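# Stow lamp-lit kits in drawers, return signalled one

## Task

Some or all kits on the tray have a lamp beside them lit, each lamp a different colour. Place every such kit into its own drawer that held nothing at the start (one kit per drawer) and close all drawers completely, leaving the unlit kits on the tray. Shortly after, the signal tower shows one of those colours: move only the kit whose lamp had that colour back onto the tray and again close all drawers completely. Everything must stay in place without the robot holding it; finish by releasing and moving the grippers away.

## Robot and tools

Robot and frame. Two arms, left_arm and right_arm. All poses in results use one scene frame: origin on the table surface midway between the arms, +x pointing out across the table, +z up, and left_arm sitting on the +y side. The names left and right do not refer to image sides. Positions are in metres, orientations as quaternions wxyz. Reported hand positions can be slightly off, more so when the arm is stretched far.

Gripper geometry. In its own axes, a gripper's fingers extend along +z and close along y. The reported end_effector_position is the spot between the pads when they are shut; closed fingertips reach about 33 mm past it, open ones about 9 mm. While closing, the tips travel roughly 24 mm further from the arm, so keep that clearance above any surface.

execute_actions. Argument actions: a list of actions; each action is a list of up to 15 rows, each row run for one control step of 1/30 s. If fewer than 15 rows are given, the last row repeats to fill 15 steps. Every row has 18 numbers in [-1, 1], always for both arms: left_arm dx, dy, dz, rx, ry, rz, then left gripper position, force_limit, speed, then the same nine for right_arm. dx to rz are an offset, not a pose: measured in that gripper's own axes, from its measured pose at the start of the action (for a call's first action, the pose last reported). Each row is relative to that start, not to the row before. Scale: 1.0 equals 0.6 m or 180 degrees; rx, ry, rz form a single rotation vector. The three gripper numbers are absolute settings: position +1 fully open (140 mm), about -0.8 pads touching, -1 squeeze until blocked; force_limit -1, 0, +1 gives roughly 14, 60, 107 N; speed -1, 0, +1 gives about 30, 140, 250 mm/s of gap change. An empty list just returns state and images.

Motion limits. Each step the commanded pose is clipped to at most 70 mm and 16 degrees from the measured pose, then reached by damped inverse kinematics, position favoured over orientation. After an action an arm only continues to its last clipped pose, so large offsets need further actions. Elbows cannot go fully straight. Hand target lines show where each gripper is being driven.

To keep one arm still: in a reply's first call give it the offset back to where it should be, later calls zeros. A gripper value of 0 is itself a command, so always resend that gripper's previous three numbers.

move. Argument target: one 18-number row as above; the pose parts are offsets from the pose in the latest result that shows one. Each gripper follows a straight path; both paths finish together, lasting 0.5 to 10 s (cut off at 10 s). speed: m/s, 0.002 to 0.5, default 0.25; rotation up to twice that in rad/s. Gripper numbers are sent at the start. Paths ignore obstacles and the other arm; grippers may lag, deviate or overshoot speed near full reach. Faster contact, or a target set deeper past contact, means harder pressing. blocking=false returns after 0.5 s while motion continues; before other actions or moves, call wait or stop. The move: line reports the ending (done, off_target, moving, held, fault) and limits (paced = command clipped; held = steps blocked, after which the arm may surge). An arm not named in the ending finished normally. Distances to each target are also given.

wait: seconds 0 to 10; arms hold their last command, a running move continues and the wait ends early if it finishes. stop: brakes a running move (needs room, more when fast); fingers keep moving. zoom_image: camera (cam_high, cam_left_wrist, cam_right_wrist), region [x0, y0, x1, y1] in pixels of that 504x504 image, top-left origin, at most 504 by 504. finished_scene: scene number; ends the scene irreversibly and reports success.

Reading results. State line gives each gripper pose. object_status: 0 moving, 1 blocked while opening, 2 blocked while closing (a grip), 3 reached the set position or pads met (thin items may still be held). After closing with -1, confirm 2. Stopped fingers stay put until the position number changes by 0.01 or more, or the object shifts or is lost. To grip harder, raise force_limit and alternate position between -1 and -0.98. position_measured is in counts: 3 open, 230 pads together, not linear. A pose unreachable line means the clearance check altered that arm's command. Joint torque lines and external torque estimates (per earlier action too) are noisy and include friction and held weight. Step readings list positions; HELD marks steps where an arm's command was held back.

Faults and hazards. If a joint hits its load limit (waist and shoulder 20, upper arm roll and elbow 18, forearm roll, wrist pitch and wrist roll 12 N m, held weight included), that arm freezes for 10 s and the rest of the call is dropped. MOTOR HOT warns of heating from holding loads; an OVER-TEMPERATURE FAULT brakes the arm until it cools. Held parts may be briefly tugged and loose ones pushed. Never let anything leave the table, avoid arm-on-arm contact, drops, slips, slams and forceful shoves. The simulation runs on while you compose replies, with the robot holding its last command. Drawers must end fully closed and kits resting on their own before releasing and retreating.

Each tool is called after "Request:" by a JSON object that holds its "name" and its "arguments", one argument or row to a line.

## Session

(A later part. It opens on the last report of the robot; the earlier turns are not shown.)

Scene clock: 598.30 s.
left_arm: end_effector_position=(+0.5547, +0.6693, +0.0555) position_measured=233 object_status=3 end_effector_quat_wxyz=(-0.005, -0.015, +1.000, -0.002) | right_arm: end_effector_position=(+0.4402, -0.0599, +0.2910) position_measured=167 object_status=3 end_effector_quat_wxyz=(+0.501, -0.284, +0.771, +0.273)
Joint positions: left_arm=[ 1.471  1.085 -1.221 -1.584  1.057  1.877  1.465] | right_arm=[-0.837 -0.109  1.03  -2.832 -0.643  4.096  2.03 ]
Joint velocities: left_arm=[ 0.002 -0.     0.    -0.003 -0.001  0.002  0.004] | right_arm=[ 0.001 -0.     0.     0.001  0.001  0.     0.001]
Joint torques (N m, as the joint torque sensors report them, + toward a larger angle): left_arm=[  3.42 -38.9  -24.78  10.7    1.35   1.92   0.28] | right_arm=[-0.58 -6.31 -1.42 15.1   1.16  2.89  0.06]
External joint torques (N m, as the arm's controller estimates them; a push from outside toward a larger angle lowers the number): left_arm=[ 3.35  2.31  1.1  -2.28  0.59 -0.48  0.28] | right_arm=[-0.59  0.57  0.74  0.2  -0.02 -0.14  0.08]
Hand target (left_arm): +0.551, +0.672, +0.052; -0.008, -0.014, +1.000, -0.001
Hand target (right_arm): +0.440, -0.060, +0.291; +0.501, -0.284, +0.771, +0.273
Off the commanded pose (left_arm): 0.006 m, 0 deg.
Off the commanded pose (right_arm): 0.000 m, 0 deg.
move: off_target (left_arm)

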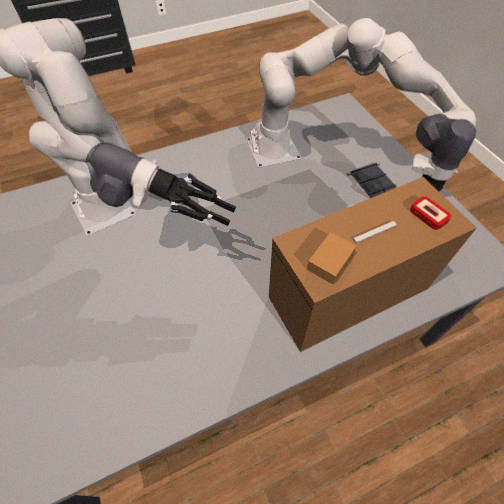

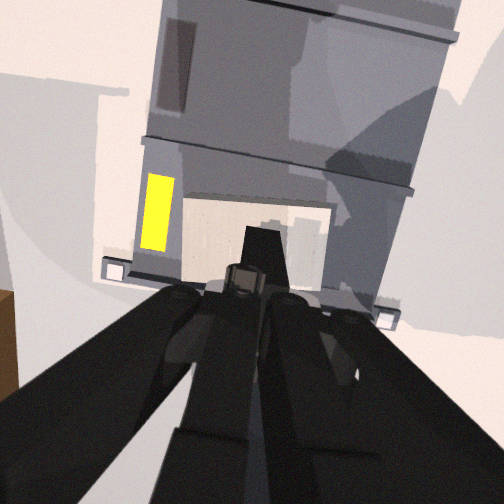

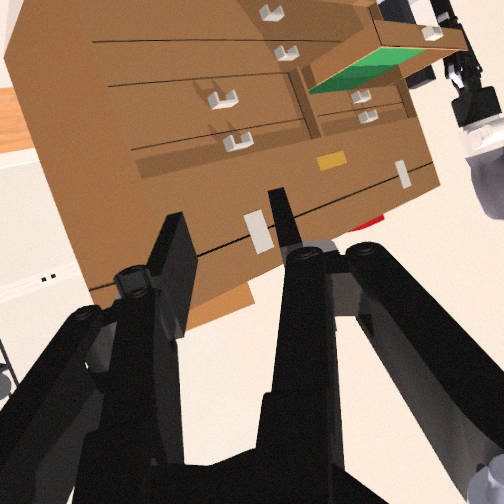

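Request:
{"name": "move", "arguments": {
  "target": [0,0,-0.02,0,0,0,-1,0,0,0,0,0,0,0,0,-0.3,0,-0.3],
  "speed": 0.04
}}

Request:
{"name": "move", "arguments": {
  "target": [0.004,0,0,0,0,0,0.05,0,0,0,0,0,0,0,0,-0.3,0,-0.3]
}}

Request:
{"name": "move", "arguments": {
  "target": [0,0,0.045,0,0,0,0.05,0,0,0,0,0,0,0,0,-0.3,0,-0.3],
  "speed": 0.025
}}

Scene clock: 601.83 s.
left_arm: end_effector_position=(+0.5560, +0.6681, +0.0660) position_measured=233 object_status=3 end_effector_quat_wxyz=(-0.004, -0.014, +1.000, -0.001) | right_arm: end_effector_position=(+0.4402, -0.0599, +0.2910) position_measured=167 object_status=3 end_effector_quat_wxyz=(+0.501, -0.284, +0.771, +0.273)
Joint positions: left_arm=[ 1.473  1.074 -1.234 -1.582  1.05   1.864  1.467] | right_arm=[-0.837 -0.109  1.03  -2.832 -0.643  4.096  2.03 ]
Joint velocities: left_arm=[ 0.003 -0.001 -0.001 -0.    -0.001 -0.009  0.002] | right_arm=[ 0.     0.     0.001 -0.001  0.    -0.    -0.002]
Joint torques (N m, as the joint torque sensors report them, + toward a larger angle): left_arm=[  2.15 -40.25 -27.82  14.03  -0.42   1.85   0.16] | right_arm=[-0.46 -6.47 -1.19 15.2   1.17  2.87  0.1 ]
External joint torques (N m, as the arm's controller estimates them; a push from outside toward a larger angle lowers the number): left_arm=[ 2.16  0.86 -1.85  0.88 -1.19 -0.56  0.16] | right_arm=[-0.49  0.37  0.95  0.4   0.   -0.14  0.12]
Hand target (left_arm): +0.555, +0.669, +0.068; -0.004, -0.015, +1.000, -0.002
Hand target (right_arm): +0.440, -0.060, +0.291; +0.501, -0.284, +0.771, +0.273
Off the commanded pose (left_arm): 0.002 m, 0 deg.
Off the commanded pose (right_arm): 0.000 m, 0 deg.
move: done

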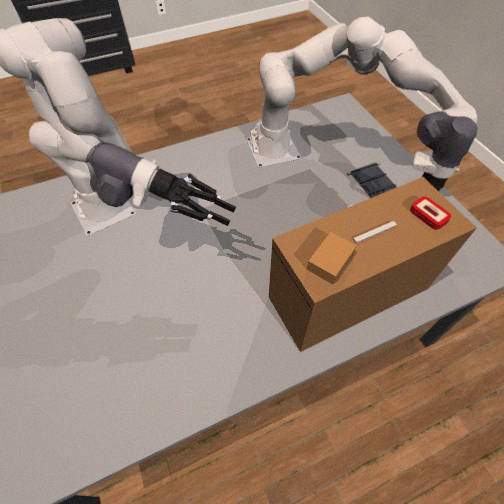

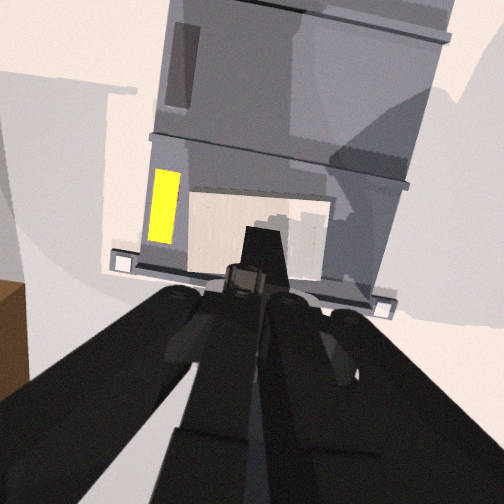

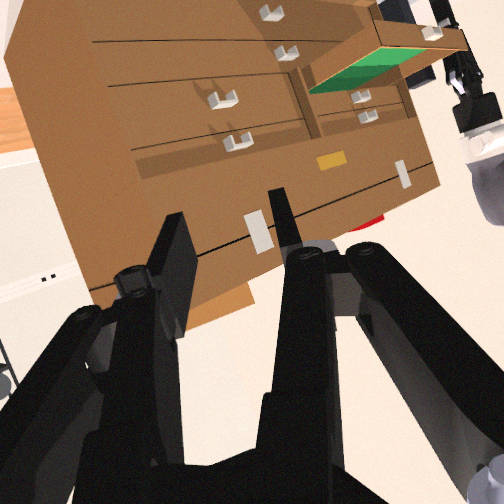

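Scene clock: 602.57 s.
left_arm: end_effector_position=(+0.5532, +0.6680, +0.0649) position_measured=123 object_status=3 end_effector_quat_wxyz=(-0.005, -0.014, +1.000, -0.001) | right_arm: end_effector_position=(+0.4402, -0.0599, +0.2910) position_measured=167 object_status=3 end_effector_quat_wxyz=(+0.501, -0.284, +0.771, +0.273)
Joint positions: left_arm=[ 1.479  1.073 -1.235 -1.59   1.05   1.864  1.467] | right_arm=[-0.837 -0.109  1.03  -2.832 -0.643  4.096  2.03 ]
Joint velocities: left_arm=[-0.     0.    -0.002 -0.003 -0.001 -0.    -0.   ] | right_arm=[-0.001  0.001  0.001 -0.     0.001  0.    -0.   ]
Joint torques (N m, as the joint torque sensors report them, + toward a larger angle): left_arm=[  2.1  -40.42 -27.77  11.6    0.88   2.67  -0.01] | right_arm=[-0.36 -6.35 -1.26 15.23  1.18  2.92  0.09]
External joint torques (N m, as the arm's controller estimates them; a push from outside toward a larger angle lowers the number): left_arm=[ 2.05  0.41 -1.87 -1.53  0.1   0.28 -0.01] | right_arm=[-0.36  0.5   0.91  0.41  0.   -0.1   0.1 ]
Hand target (left_arm): +0.554, +0.668, +0.066; -0.004, -0.014, +1.000, -0.001
Hand target (right_arm): +0.440, -0.060, +0.291; +0.501, -0.284, +0.771, +0.273
Off the commanded pose (left_arm): 0.001 m, 0 deg.
Off the commanded pose (right_arm): 0.000 m, 0 deg.
move: done

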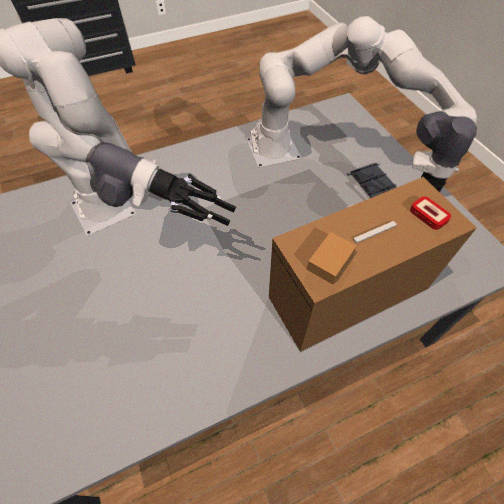

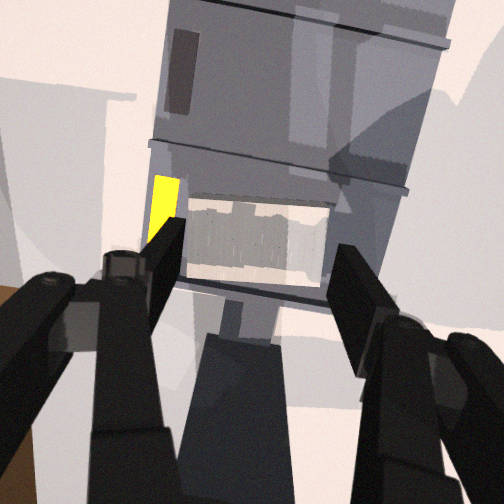

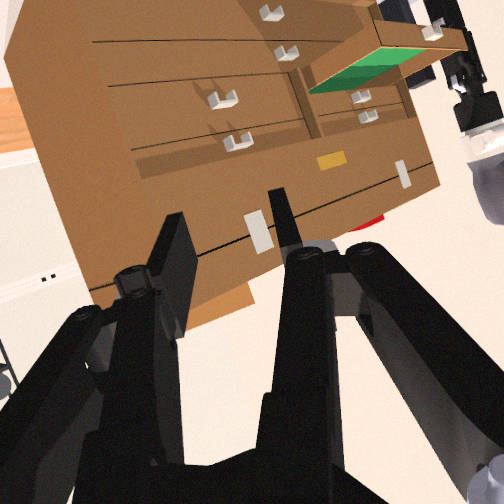

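Scene clock: 603.87 s.
left_arm: end_effector_position=(+0.5561, +0.6693, +0.0499) position_measured=123 object_status=3 end_effector_quat_wxyz=(-0.001, -0.012, +1.000, -0.000) | right_arm: end_effector_position=(+0.4402, -0.0599, +0.2910) position_measured=167 object_status=3 end_effector_quat_wxyz=(+0.501, -0.284, +0.771, +0.273)
Joint positions: left_arm=[ 1.472  1.089 -1.213 -1.593  1.068  1.896  1.465] | right_arm=[-0.837 -0.109  1.03  -2.832 -0.643  4.096  2.03 ]
Joint velocities: left_arm=[-0.001  0.001  0.003 -0.     0.002  0.01  -0.001] | right_arm=[ 0.     0.001 -0.    -0.     0.001  0.     0.   ]
Joint torques (N m, as the joint torque sensors report them, + toward a larger angle): left_arm=[ -2.79 -32.87 -19.34   9.53   2.74   3.24  -0.26] | right_arm=[-0.22 -6.41 -1.18 15.16  1.18  2.89  0.08]
External joint torques (N m, as the arm's controller estimates them; a push from outside toward a larger angle lowers the number): left_arm=[-2.96  8.33  6.54 -3.44  1.96  0.84 -0.26] | right_arm=[-0.25  0.43  0.97  0.33  0.01 -0.14  0.1 ]
Hand target (left_arm): +0.553, +0.668, +0.038; -0.005, -0.014, +1.000, -0.001
Hand target (right_arm): +0.440, -0.060, +0.291; +0.501, -0.284, +0.771, +0.273
Off the commanded pose (left_arm): 0.012 m, 1 deg.
Off the commanded pose (right_arm): 0.000 m, 0 deg.
move: off_target (left_arm)

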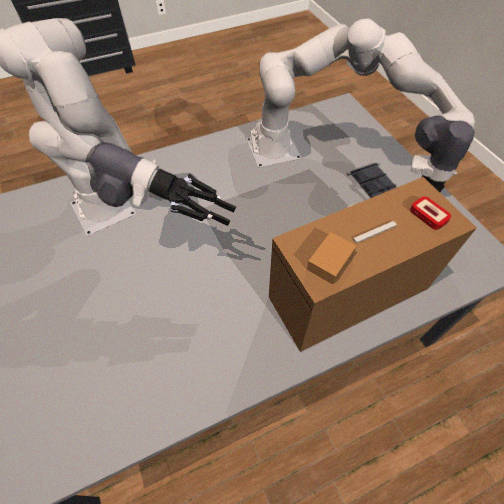

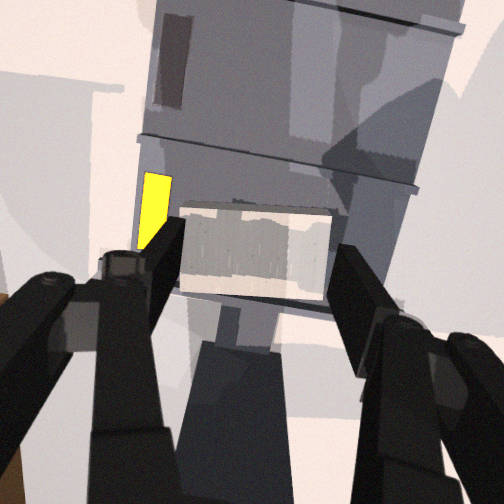

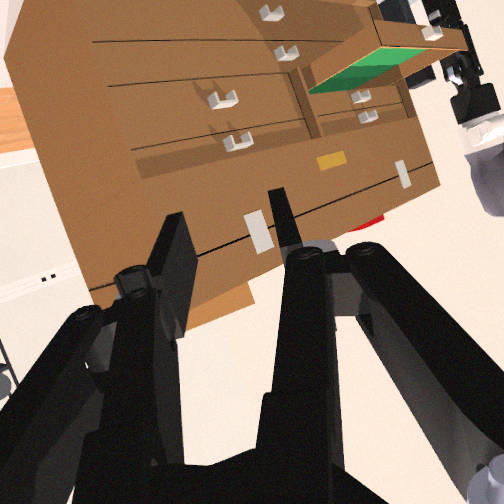

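Request:
{"name": "move", "arguments": {
  "target": [0.014,-0.004,-0.008,0,0,0,0.08,0,0,0,0,0,0,0,0,-0.3,0,-0.3],
  "speed": 0.02
}}

Request:
{"name": "move", "arguments": {
  "target": [0,0,0.018,0,0,0,0.08,0,0,0,0,0,0,0,0,-0.3,0,-0.3],
  "speed": 0.015
}}

Scene clock: 610.60 s.
left_arm: end_effector_position=(+0.5481, +0.6678, +0.0540) position_measured=119 object_status=3 end_effector_quat_wxyz=(-0.001, -0.010, +1.000, +0.001) | right_arm: end_effector_position=(+0.4402, -0.0599, +0.2910) position_measured=167 object_status=3 end_effector_quat_wxyz=(+0.501, -0.284, +0.771, +0.273)
Joint positions: left_arm=[ 1.5    1.075 -1.228 -1.629  1.068  1.897  1.461] | right_arm=[-0.837 -0.109  1.03  -2.832 -0.643  4.096  2.03 ]
Joint velocities: left_arm=[ 0.005 -0.001 -0.005 -0.008  0.    -0.    -0.005] | right_arm=[-0.     0.001 -0.     0.001 -0.001  0.001 -0.001]
Joint torques (N m, as the joint torque sensors report them, + toward a larger angle): left_arm=[  1.78 -39.63 -28.38  11.51   0.01   2.44  -0.11] | right_arm=[-0.37 -6.36 -1.29 15.12  1.2   2.91  0.09]
External joint torques (N m, as the arm's controller estimates them; a push from outside toward a larger angle lowers the number): left_arm=[ 1.94  0.64 -2.14 -1.46 -0.77  0.01 -0.11] | right_arm=[-0.4   0.53  0.86  0.22  0.02 -0.12  0.11]
Hand target (left_arm): +0.548, +0.667, +0.055; -0.000, -0.012, +1.000, +0.000
Hand target (right_arm): +0.440, -0.060, +0.291; +0.501, -0.284, +0.771, +0.273
Off the commanded pose (left_arm): 0.001 m, 0 deg.
Off the commanded pose (right_arm): 0.000 m, 0 deg.
move: done

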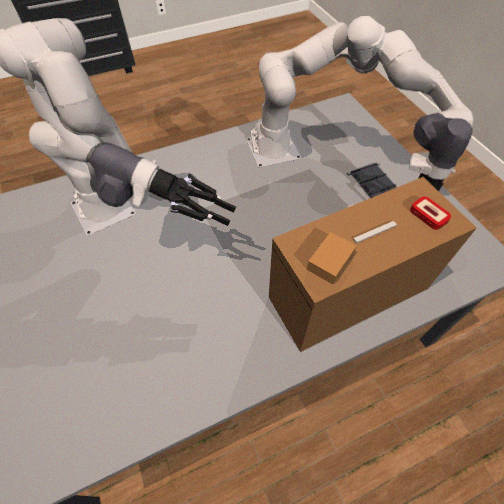

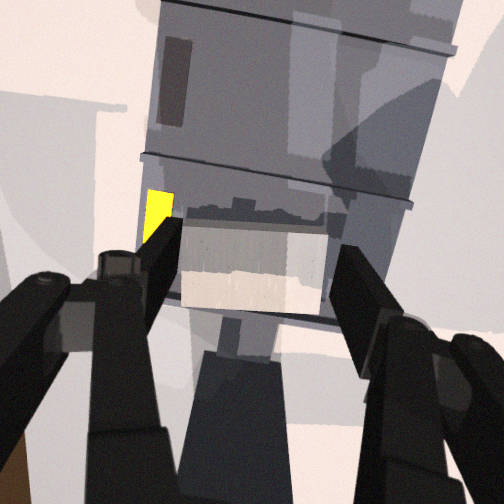

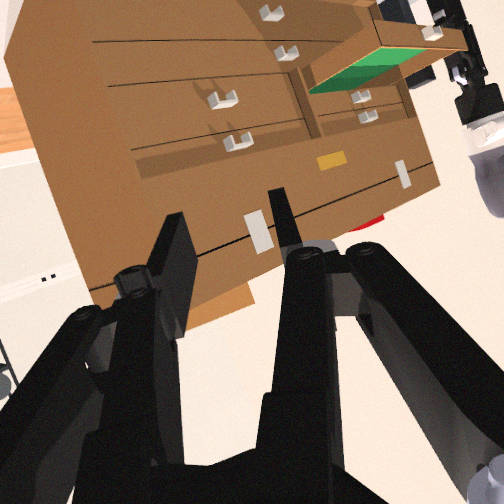

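Scene clock: 611.53 s.
left_arm: end_effector_position=(+0.5482, +0.6685, +0.0494) position_measured=119 object_status=3 end_effector_quat_wxyz=(-0.001, -0.010, +1.000, +0.001) | right_arm: end_effector_position=(+0.4402, -0.0599, +0.2910) position_measured=167 object_status=3 end_effector_quat_wxyz=(+0.501, -0.284, +0.771, +0.273)
Joint positions: left_arm=[ 1.498  1.079 -1.22  -1.629  1.071  1.905  1.461] | right_arm=[-0.837 -0.109  1.03  -2.832 -0.643  4.096  2.03 ]
Joint velocities: left_arm=[ 0.001 -0.     0.001  0.001 -0.    -0.001  0.001] | right_arm=[-0.     0.001  0.001 -0.001  0.001  0.     0.   ]
Joint torques (N m, as the joint torque sensors report them, + toward a larger angle): left_arm=[ -2.16 -34.77 -22.38  11.74   2.48   3.52  -0.2 ] | right_arm=[-0.6  -6.66 -1.29 14.94  1.22  2.86  0.07]
External joint torques (N m, as the arm's controller estimates them; a push from outside toward a larger angle lowers the number): left_arm=[-2.33  5.62  3.7  -1.27  1.7   1.11 -0.2 ] | right_arm=[-0.58  0.18  0.89  0.16  0.04 -0.15  0.09]
Hand target (left_arm): +0.548, +0.668, +0.043; -0.001, -0.009, +1.000, +0.001
Hand target (right_arm): +0.440, -0.060, +0.291; +0.501, -0.284, +0.771, +0.273
Off the commanded pose (left_arm): 0.006 m, 0 deg.
Off the commanded pose (right_arm): 0.000 m, 0 deg.
move: off_target (left_arm)

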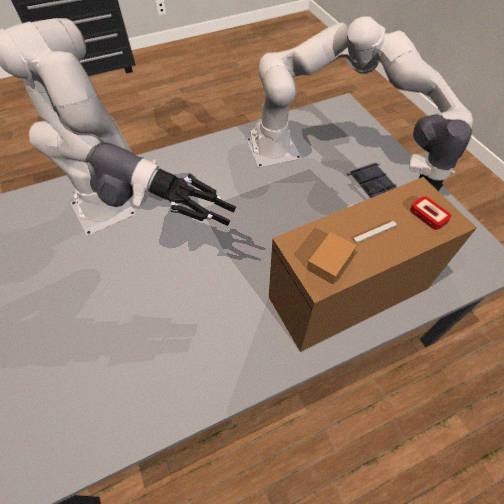

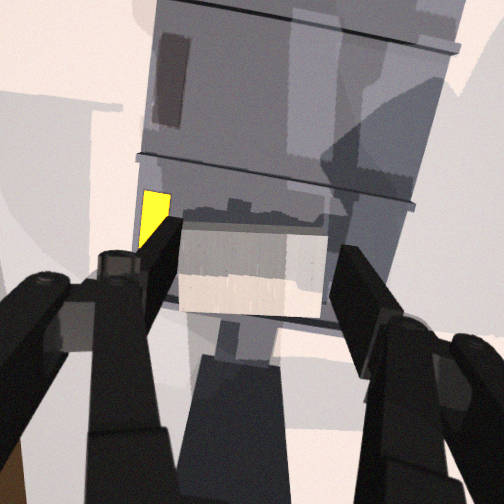

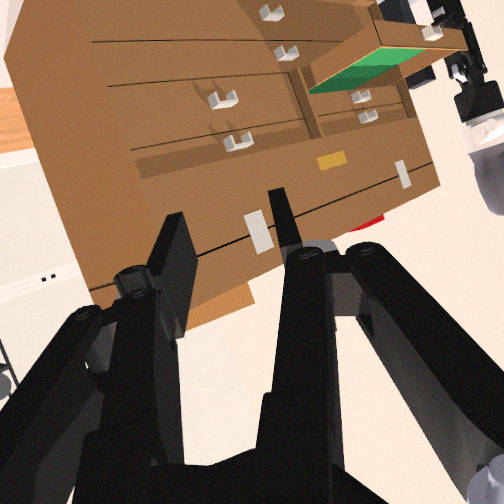

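Request:
{"name": "move", "arguments": {
  "target": [-0.007,-0.004,-0.004,0,0,-0.03,0.08,0,0,0,0,0,0,0,0,-0.3,0,-0.3],
  "speed": 0.03
}}

Request:
{"name": "move", "arguments": {
  "target": [0,0,0,0,0,0,-0.45,0,-0.7,0,0,0,0,0,0,-0.3,0,-0.3]
}}

Scene clock: 615.73 s.
left_arm: end_effector_position=(+0.5521, +0.6668, +0.0518) position_measured=119 object_status=3 end_effector_quat_wxyz=(-0.000, -0.050, +0.999, +0.002) | right_arm: end_effector_position=(+0.4402, -0.0599, +0.2910) position_measured=167 object_status=3 end_effector_quat_wxyz=(+0.501, -0.284, +0.771, +0.273)
Joint positions: left_arm=[ 1.486  1.078 -1.22  -1.618  1.069  1.901  1.38 ] | right_arm=[-0.837 -0.109  1.03  -2.832 -0.643  4.096  2.03 ]
Joint velocities: left_arm=[ 0.001 -0.001  0.001  0.001 -0.     0.001 -0.029] | right_arm=[-0.    -0.001  0.001 -0.    -0.001  0.001 -0.001]
Joint torques (N m, as the joint torque sensors report them, + toward a larger angle): left_arm=[ -0.43 -39.26 -25.86  15.2   -0.32   2.25  -0.04] | right_arm=[-0.35 -6.25 -1.54 15.22  1.21  2.89  0.07]
External joint torques (N m, as the arm's controller estimates them; a push from outside toward a larger angle lowers the number): left_arm=[-0.53  1.37  0.19  2.15 -1.1  -0.17 -0.04] | right_arm=[-0.39  0.66  0.6   0.36  0.03 -0.14  0.09]
Hand target (left_arm): +0.552, +0.666, +0.052; -0.001, -0.057, +0.998, +0.001
Hand target (right_arm): +0.440, -0.060, +0.291; +0.501, -0.284, +0.771, +0.273
Off the commanded pose (left_arm): 0.001 m, 1 deg.
Off the commanded pose (right_arm): 0.000 m, 0 deg.
move: done

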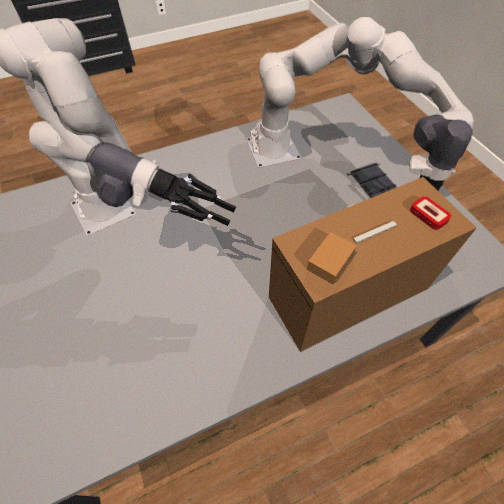

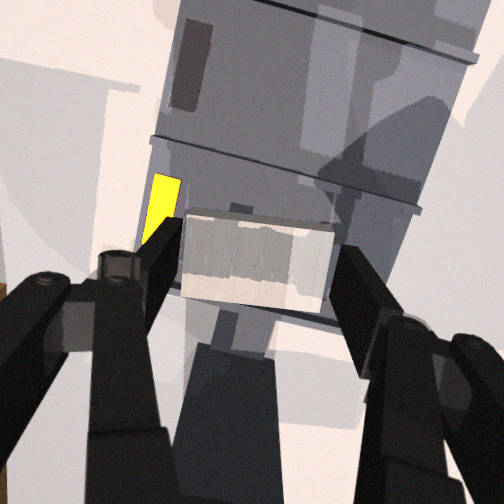

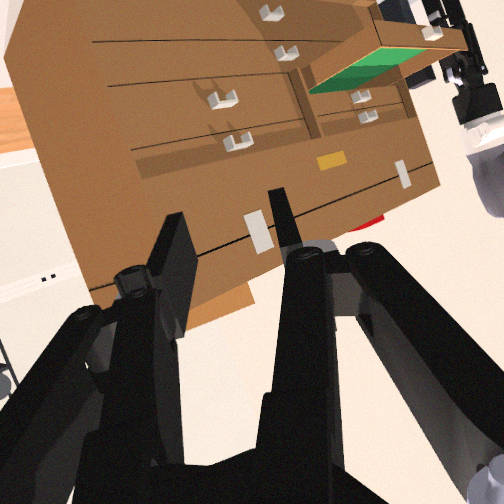

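Scene clock: 616.60 s.
left_arm: end_effector_position=(+0.5539, +0.6674, +0.0553) position_measured=186 object_status=0 end_effector_quat_wxyz=(+0.002, -0.049, +0.999, +0.004) | right_arm: end_effector_position=(+0.4402, -0.0599, +0.2910) position_measured=167 object_status=3 end_effector_quat_wxyz=(+0.501, -0.284, +0.771, +0.273)
Joint positions: left_arm=[ 1.486  1.074 -1.223 -1.617  1.069  1.901  1.38 ] | right_arm=[-0.837 -0.109  1.03  -2.832 -0.643  4.096  2.03 ]
Joint velocities: left_arm=[ 0.    -0.     0.    -0.001 -0.001 -0.     0.   ] | right_arm=[ 0.     0.     0.001 -0.001 -0.001 -0.    -0.001]
Joint torques (N m, as the joint torque sensors report them, + toward a larger angle): left_arm=[ -0.02 -36.76 -24.43  12.89   0.7    2.31   0.14] | right_arm=[-0.49 -6.17 -1.44 15.3   1.2   2.93  0.08]
External joint torques (N m, as the arm's controller estimates them; a push from outside toward a larger angle lowers the number): left_arm=[ 0.01  3.73  1.58 -0.14 -0.08 -0.12  0.14] | right_arm=[-0.48  0.68  0.74  0.48  0.02 -0.09  0.09]
Hand target (left_arm): +0.552, +0.667, +0.052; -0.000, -0.050, +0.999, +0.002
Hand target (right_arm): +0.440, -0.060, +0.291; +0.501, -0.284, +0.771, +0.273
Off the commanded pose (left_arm): 0.004 m, 0 deg.
Off the commanded pose (right_arm): 0.000 m, 0 deg.
move: off_target (left_arm)

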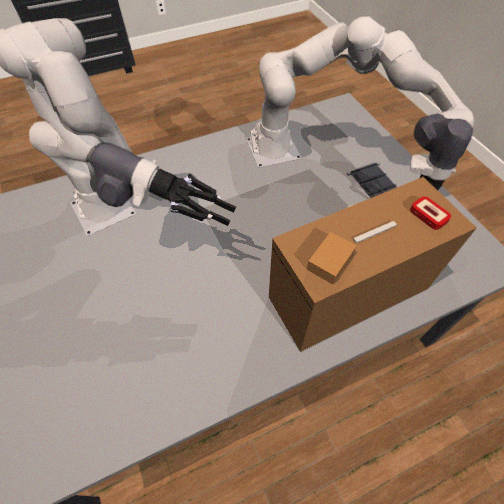

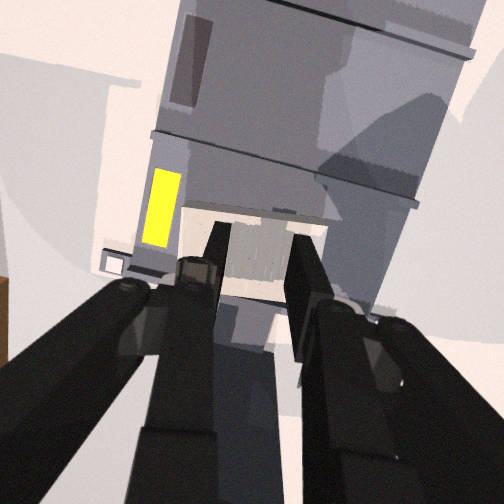

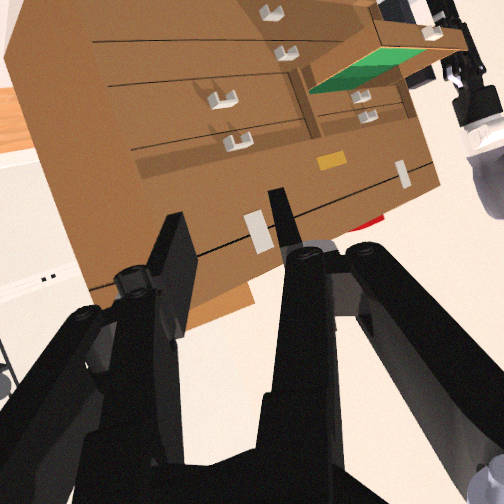

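Request:
{"name": "move", "arguments": {
  "target": [0,0,-0.02,0,0,0,-1,0,0,0,0,0,0,0,0,-0.3,0,-0.3],
  "speed": 0.04
}}

Request:
{"name": "move", "arguments": {
  "target": [-0.012,0,0,0,0,0,-1,0,0,0,0,0,0,0,0,-0.3,0,-0.3],
  "speed": 0.03
}}

Request:
{"name": "move", "arguments": {
  "target": [0,0,0.028,0,0,0,-1,0,0,0,0,0,0,0,0,-0.3,0,-0.3],
  "speed": 0.015
}}

Request:
{"name": "move", "arguments": {
  "target": [0.027,0,0.008,0,0,0,-1,0,0,0,0,0,0,0,0,-0.3,0,-0.3],
  "speed": 0.015
}}

Request:
{"name": "move", "arguments": {
  "target": [0,0,-0.12,0,0,0,-0.2,0,0,0,0,0,0,0,0,-0.3,0,-0.3],
  "speed": 0.08
}}

Request:
{"name": "move", "arguments": {
  "target": [0,0,0,0,0,-0.46,-0.2,0,0,0,0,0,0,0,0,-0.3,0,-0.3],
  "speed": 0.3
}}

Scene clock: 625.30 s.
left_arm: end_effector_position=(+0.5550, +0.6660, +0.0658) position_measured=233 object_status=3 end_effector_quat_wxyz=(+0.003, -0.049, +0.999, +0.005) | right_arm: end_effector_position=(+0.4402, -0.0599, +0.2910) position_measured=167 object_status=3 end_effector_quat_wxyz=(+0.501, -0.284, +0.771, +0.273)
Joint positions: left_arm=[ 1.49   1.063 -1.238 -1.616  1.062  1.888  1.38 ] | right_arm=[-0.837 -0.109  1.03  -2.832 -0.643  4.096  2.03 ]
Joint velocities: left_arm=[ 0.003  0.001 -0.003  0.    -0.    -0.01   0.   ] | right_arm=[ 0.    -0.001 -0.001 -0.     0.001  0.    -0.   ]
Joint torques (N m, as the joint torque sensors report them, + toward a larger angle): left_arm=[  2.45 -39.59 -28.64  14.77  -0.35   2.     0.28] | right_arm=[-0.4  -6.23 -1.41 15.13  1.15  2.87  0.07]
External joint torques (N m, as the arm's controller estimates them; a push from outside toward a larger angle lowers the number): left_arm=[ 2.38  0.65 -2.65  1.5  -1.14 -0.44  0.28] | right_arm=[-0.41  0.65  0.76  0.26 -0.03 -0.16  0.09]
Hand target (left_arm): +0.554, +0.667, +0.067; +0.002, -0.050, +0.999, +0.004
Hand target (right_arm): +0.440, -0.060, +0.291; +0.501, -0.284, +0.771, +0.273
Off the commanded pose (left_arm): 0.002 m, 0 deg.
Off the commanded pose (right_arm): 0.000 m, 0 deg.
move: done

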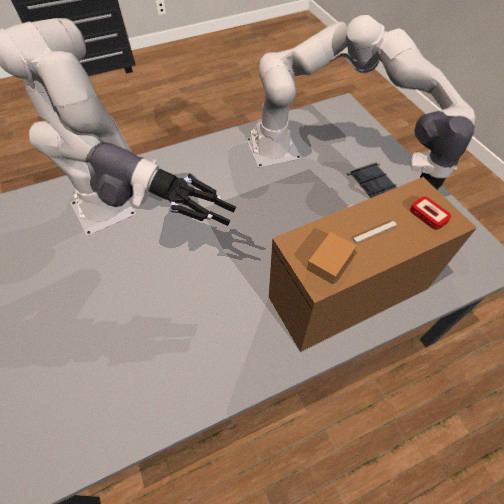

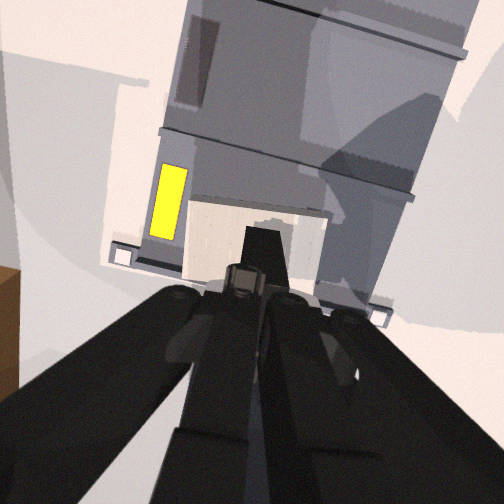

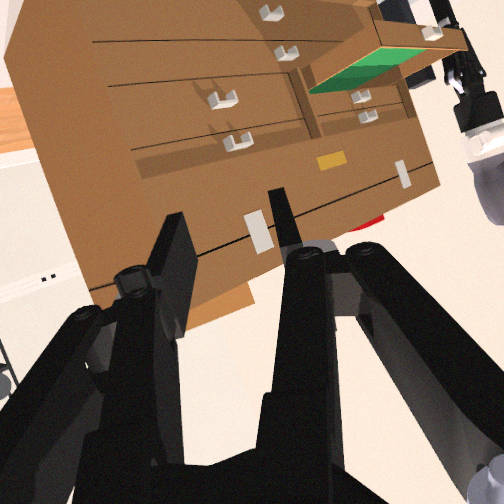

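Scene clock: 626.00 s.
left_arm: end_effector_position=(+0.5628, +0.6666, +0.0670) position_measured=233 object_status=3 end_effector_quat_wxyz=(+0.005, -0.051, +0.999, +0.005) | right_arm: end_effector_position=(+0.4402, -0.0599, +0.2910) position_measured=167 object_status=3 end_effector_quat_wxyz=(+0.501, -0.284, +0.771, +0.273)
Joint positions: left_arm=[ 1.468  1.071 -1.232 -1.587  1.062  1.884  1.381] | right_arm=[-0.837 -0.109  1.03  -2.832 -0.643  4.096  2.03 ]
Joint velocities: left_arm=[-0.002  0.001  0.     0.005 -0.001 -0.005  0.003] | right_arm=[-0.002  0.     0.    -0.001 -0.     0.    -0.001]
Joint torques (N m, as the joint torque sensors report them, + toward a larger angle): left_arm=[ -1.07 -39.28 -25.62  15.32   0.55   1.93   0.33] | right_arm=[-0.46 -6.27 -1.55 15.16  1.2   2.88  0.11]
External joint torques (N m, as the arm's controller estimates them; a push from outside toward a larger angle lowers the number): left_arm=[-1.26  1.73  0.26  2.03 -0.24 -0.51  0.33] | right_arm=[-0.41  0.58  0.66  0.35  0.01 -0.13  0.12]
Hand target (left_arm): +0.562, +0.667, +0.066; +0.003, -0.049, +0.999, +0.005
Hand target (right_arm): +0.440, -0.060, +0.291; +0.501, -0.284, +0.771, +0.273
Off the commanded pose (left_arm): 0.001 m, 0 deg.
Off the commanded pose (right_arm): 0.000 m, 0 deg.
move: done

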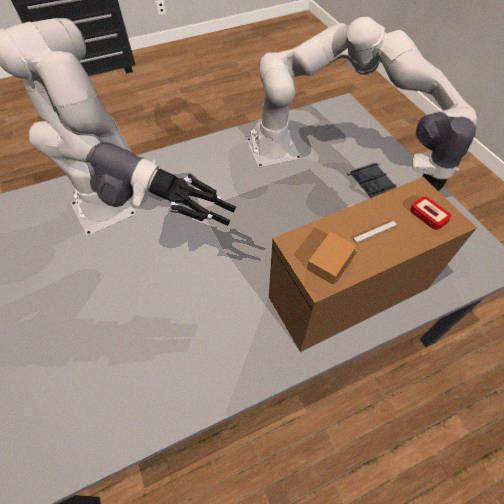

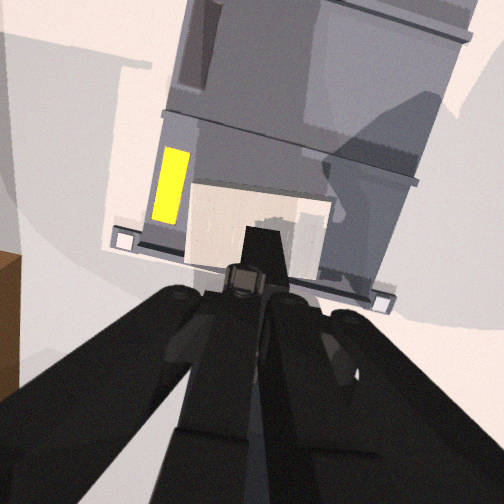

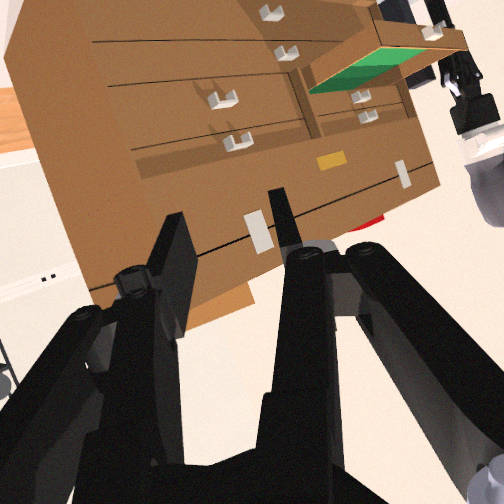

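Scene clock: 627.33 s.
left_arm: end_effector_position=(+0.5623, +0.6682, +0.0554) position_measured=233 object_status=3 end_effector_quat_wxyz=(+0.005, -0.051, +0.999, +0.005) | right_arm: end_effector_position=(+0.4402, -0.0599, +0.2910) position_measured=167 object_status=3 end_effector_quat_wxyz=(+0.501, -0.284, +0.771, +0.273)
Joint positions: left_arm=[ 1.463  1.082 -1.215 -1.588  1.072  1.9    1.38 ] | right_arm=[-0.837 -0.109  1.03  -2.832 -0.643  4.096  2.03 ]
Joint velocities: left_arm=[-0.002 -0.001  0.001 -0.001  0.001 -0.001 -0.   ] | right_arm=[-0.    -0.001  0.001 -0.001  0.001 -0.    -0.   ]
Joint torques (N m, as the joint torque sensors report them, + toward a larger angle): left_arm=[ -2.16 -37.14 -24.57  12.08   2.24   3.56  -0.09] | right_arm=[-0.45 -6.35 -1.45 15.11  1.16  2.92  0.07]
External joint torques (N m, as the arm's controller estimates them; a push from outside toward a larger angle lowers the number): left_arm=[-2.04  4.19  1.43 -0.95  1.46  1.12 -0.09] | right_arm=[-0.5   0.53  0.67  0.31 -0.01 -0.1   0.09]
Hand target (left_arm): +0.563, +0.667, +0.050; +0.005, -0.051, +0.999, +0.005
Hand target (right_arm): +0.440, -0.060, +0.291; +0.501, -0.284, +0.771, +0.273
Off the commanded pose (left_arm): 0.005 m, 0 deg.
Off the commanded pose (right_arm): 0.000 m, 0 deg.
move: off_target (left_arm)

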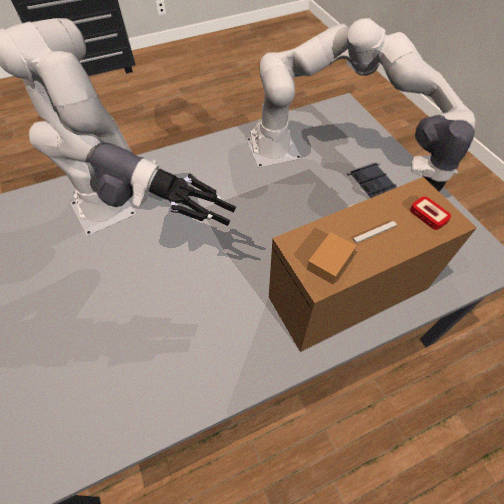

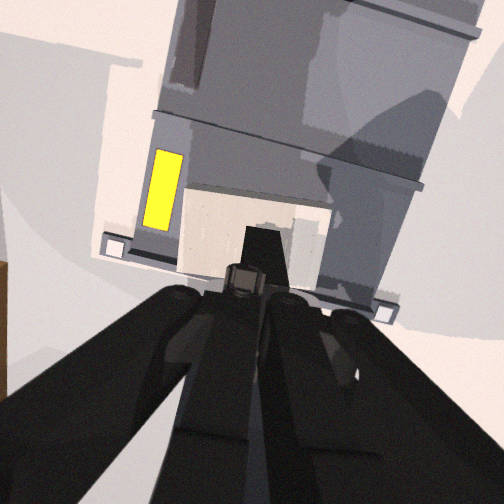

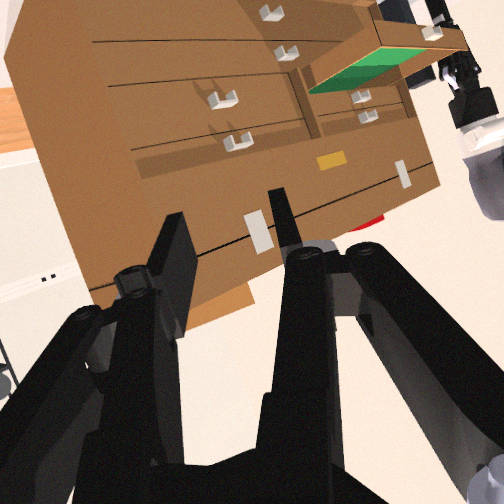

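Scene clock: 628.67 s.
left_arm: end_effector_position=(+0.5519, +0.6666, +0.0559) position_measured=233 object_status=3 end_effector_quat_wxyz=(+0.011, -0.048, +0.999, +0.006) | right_arm: end_effector_position=(+0.4402, -0.0599, +0.2910) position_measured=167 object_status=3 end_effector_quat_wxyz=(+0.501, -0.284, +0.771, +0.273)
Joint positions: left_arm=[ 1.508  1.058 -1.223 -1.654  1.072  1.934  1.373] | right_arm=[-0.837 -0.109  1.03  -2.832 -0.643  4.096  2.03 ]
Joint velocities: left_arm=[ 0.003 -0.004 -0.002 -0.007 -0.001  0.006 -0.003] | right_arm=[-0.    -0.    -0.    -0.    -0.001  0.001 -0.001]
Joint torques (N m, as the joint torque sensors report them, + toward a larger angle): left_arm=[  3.06 -37.48 -23.79   9.57   0.62   1.74  -0.1 ] | right_arm=[-0.31 -6.32 -1.19 15.06  1.18  2.87  0.12]
External joint torques (N m, as the arm's controller estimates them; a push from outside toward a larger angle lowers the number): left_arm=[ 3.33  2.17  2.34 -3.62 -0.16 -0.75 -0.1 ] | right_arm=[-0.31  0.51  0.98  0.29  0.01 -0.14  0.14]
Hand target (left_arm): +0.547, +0.667, +0.051; +0.005, -0.050, +0.999, +0.005
Hand target (right_arm): +0.440, -0.060, +0.291; +0.501, -0.284, +0.771, +0.273
Off the commanded pose (left_arm): 0.008 m, 1 deg.
Off the commanded pose (right_arm): 0.000 m, 0 deg.
move: off_target (left_arm)

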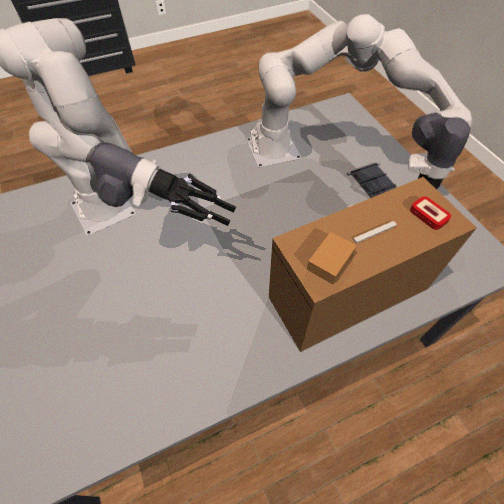

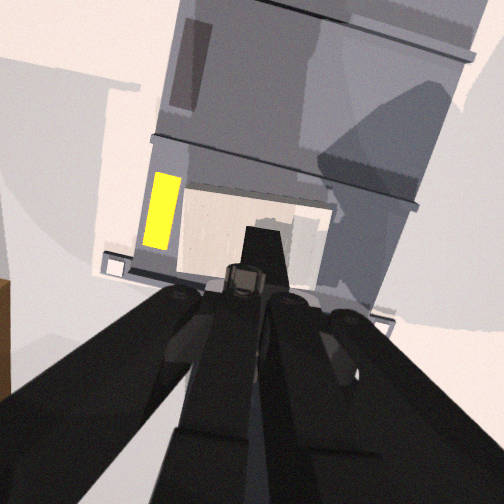

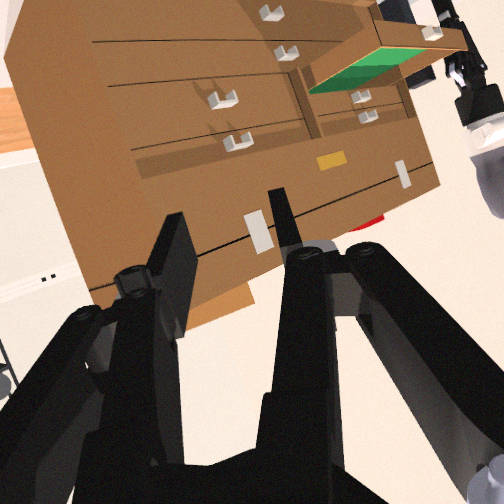

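Scene clock: 630.03 s.
left_arm: end_effector_position=(+0.5514, +0.6656, +0.1273) position_measured=154 object_status=3 end_effector_quat_wxyz=(+0.012, -0.049, +0.999, +0.008) | right_arm: end_effector_position=(+0.4402, -0.0599, +0.2910) position_measured=167 object_status=3 end_effector_quat_wxyz=(+0.501, -0.284, +0.771, +0.273)
Joint positions: left_arm=[ 1.54   0.983 -1.317 -1.627  0.997  1.835  1.399] | right_arm=[-0.837 -0.109  1.03  -2.832 -0.643  4.096  2.03 ]
Joint velocities: left_arm=[ 0.001  0.001 -0.     0.     0.    -0.012  0.009] | right_arm=[ 0.001  0.001 -0.001  0.    -0.     0.     0.002]
Joint torques (N m, as the joint torque sensors report them, + toward a larger angle): left_arm=[  2.23 -37.02 -28.11  15.69  -0.33   1.93   0.19] | right_arm=[-0.54 -6.41 -1.2  15.14  1.2   2.85  0.09]
External joint torques (N m, as the arm's controller estimates them; a push from outside toward a larger angle lowers the number): left_arm=[ 2.27  0.69 -2.72  1.32 -1.14 -0.54  0.19] | right_arm=[-0.48  0.43  1.03  0.22  0.   -0.17  0.11]
Hand target (left_arm): +0.550, +0.666, +0.128; +0.011, -0.048, +0.999, +0.006
Hand target (right_arm): +0.440, -0.060, +0.291; +0.501, -0.284, +0.771, +0.273
Off the commanded pose (left_arm): 0.001 m, 0 deg.
Off the commanded pose (right_arm): 0.000 m, 0 deg.
move: done

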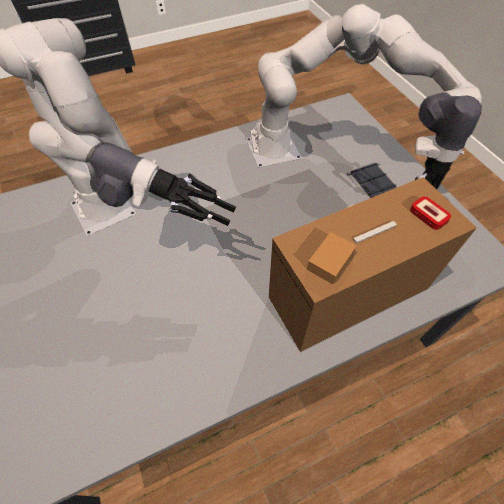

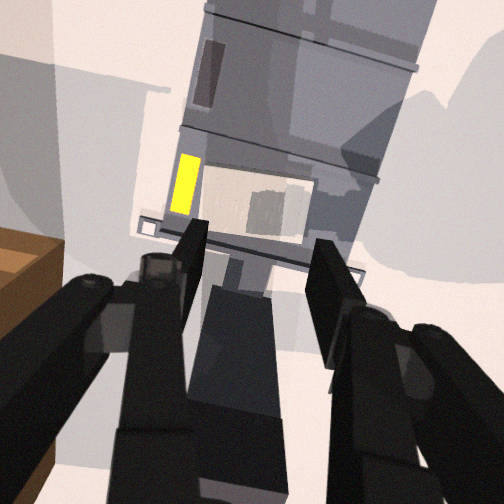

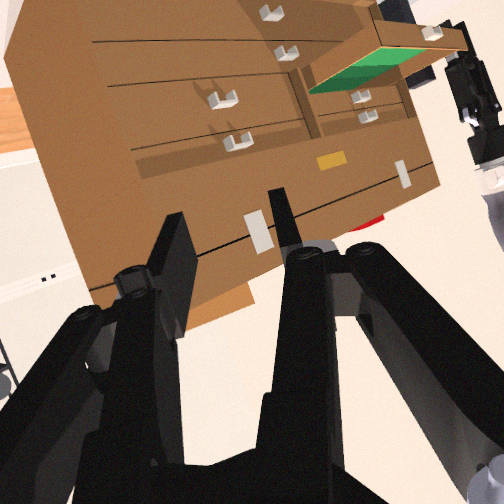

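Scene clock: 633.40 s.
left_arm: end_effector_position=(+0.5514, +0.6634, +0.1262) position_measured=154 object_status=3 end_effector_quat_wxyz=(-0.012, +0.689, -0.725, -0.000) | right_arm: end_effector_position=(+0.4402, -0.0599, +0.2910) position_measured=167 object_status=3 end_effector_quat_wxyz=(+0.501, -0.284, +0.771, +0.273)
Joint positions: left_arm=[ 1.34   0.669 -0.931 -1.662  0.604  2.046  0.152] | right_arm=[-0.837 -0.109  1.03  -2.832 -0.643  4.096  2.03 ]
Joint velocities: left_arm=[ 0.     0.001  0.001 -0.     0.     0.001 -0.031] | right_arm=[ 0.001 -0.    -0.001 -0.     0.     0.     0.   ]
Joint torques (N m, as the joint torque sensors report them, + toward a larger angle): left_arm=[ -0.88 -39.36 -16.36  19.24  -0.22   2.98   0.05] | right_arm=[-0.48 -6.2  -1.52 15.02  1.17  2.86  0.07]
External joint torques (N m, as the arm's controller estimates them; a push from outside toward a larger angle lowers the number): left_arm=[-1.05  0.   -0.8  -1.41 -0.95  0.46  0.05] | right_arm=[-0.48  0.68  0.66  0.16 -0.01 -0.16  0.09]
Hand target (left_arm): +0.552, +0.661, +0.126; -0.012, +0.693, -0.721, +0.001
Hand target (right_arm): +0.440, -0.060, +0.291; +0.501, -0.284, +0.771, +0.273
Off the commanded pose (left_arm): 0.002 m, 1 deg.
Off the commanded pose (right_arm): 0.000 m, 0 deg.
move: done

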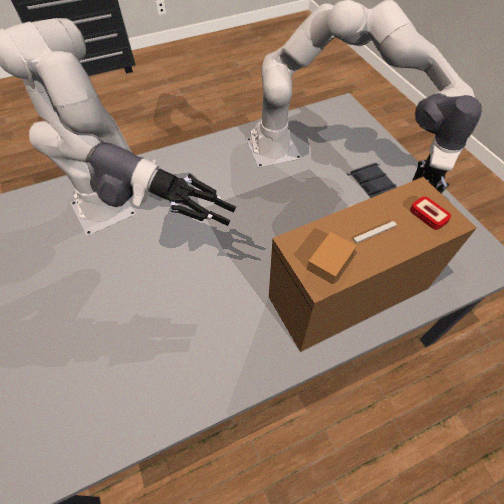

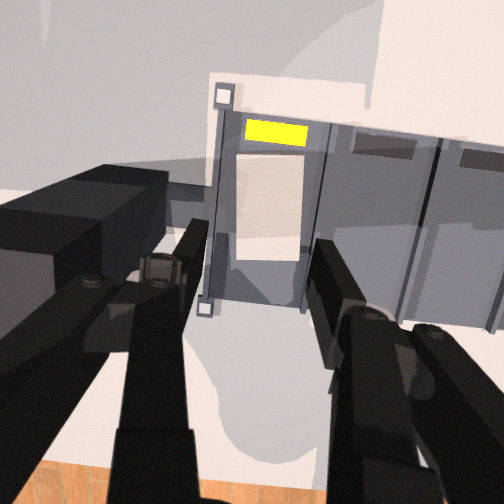

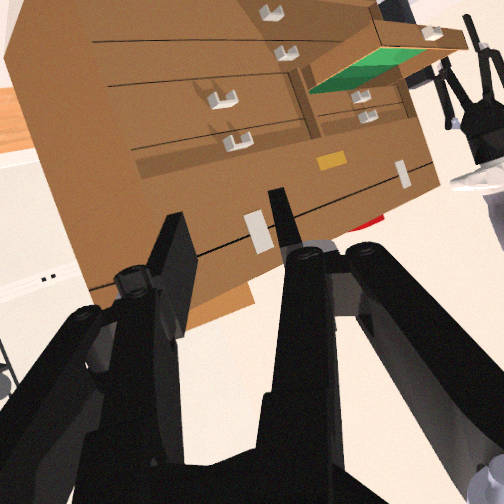

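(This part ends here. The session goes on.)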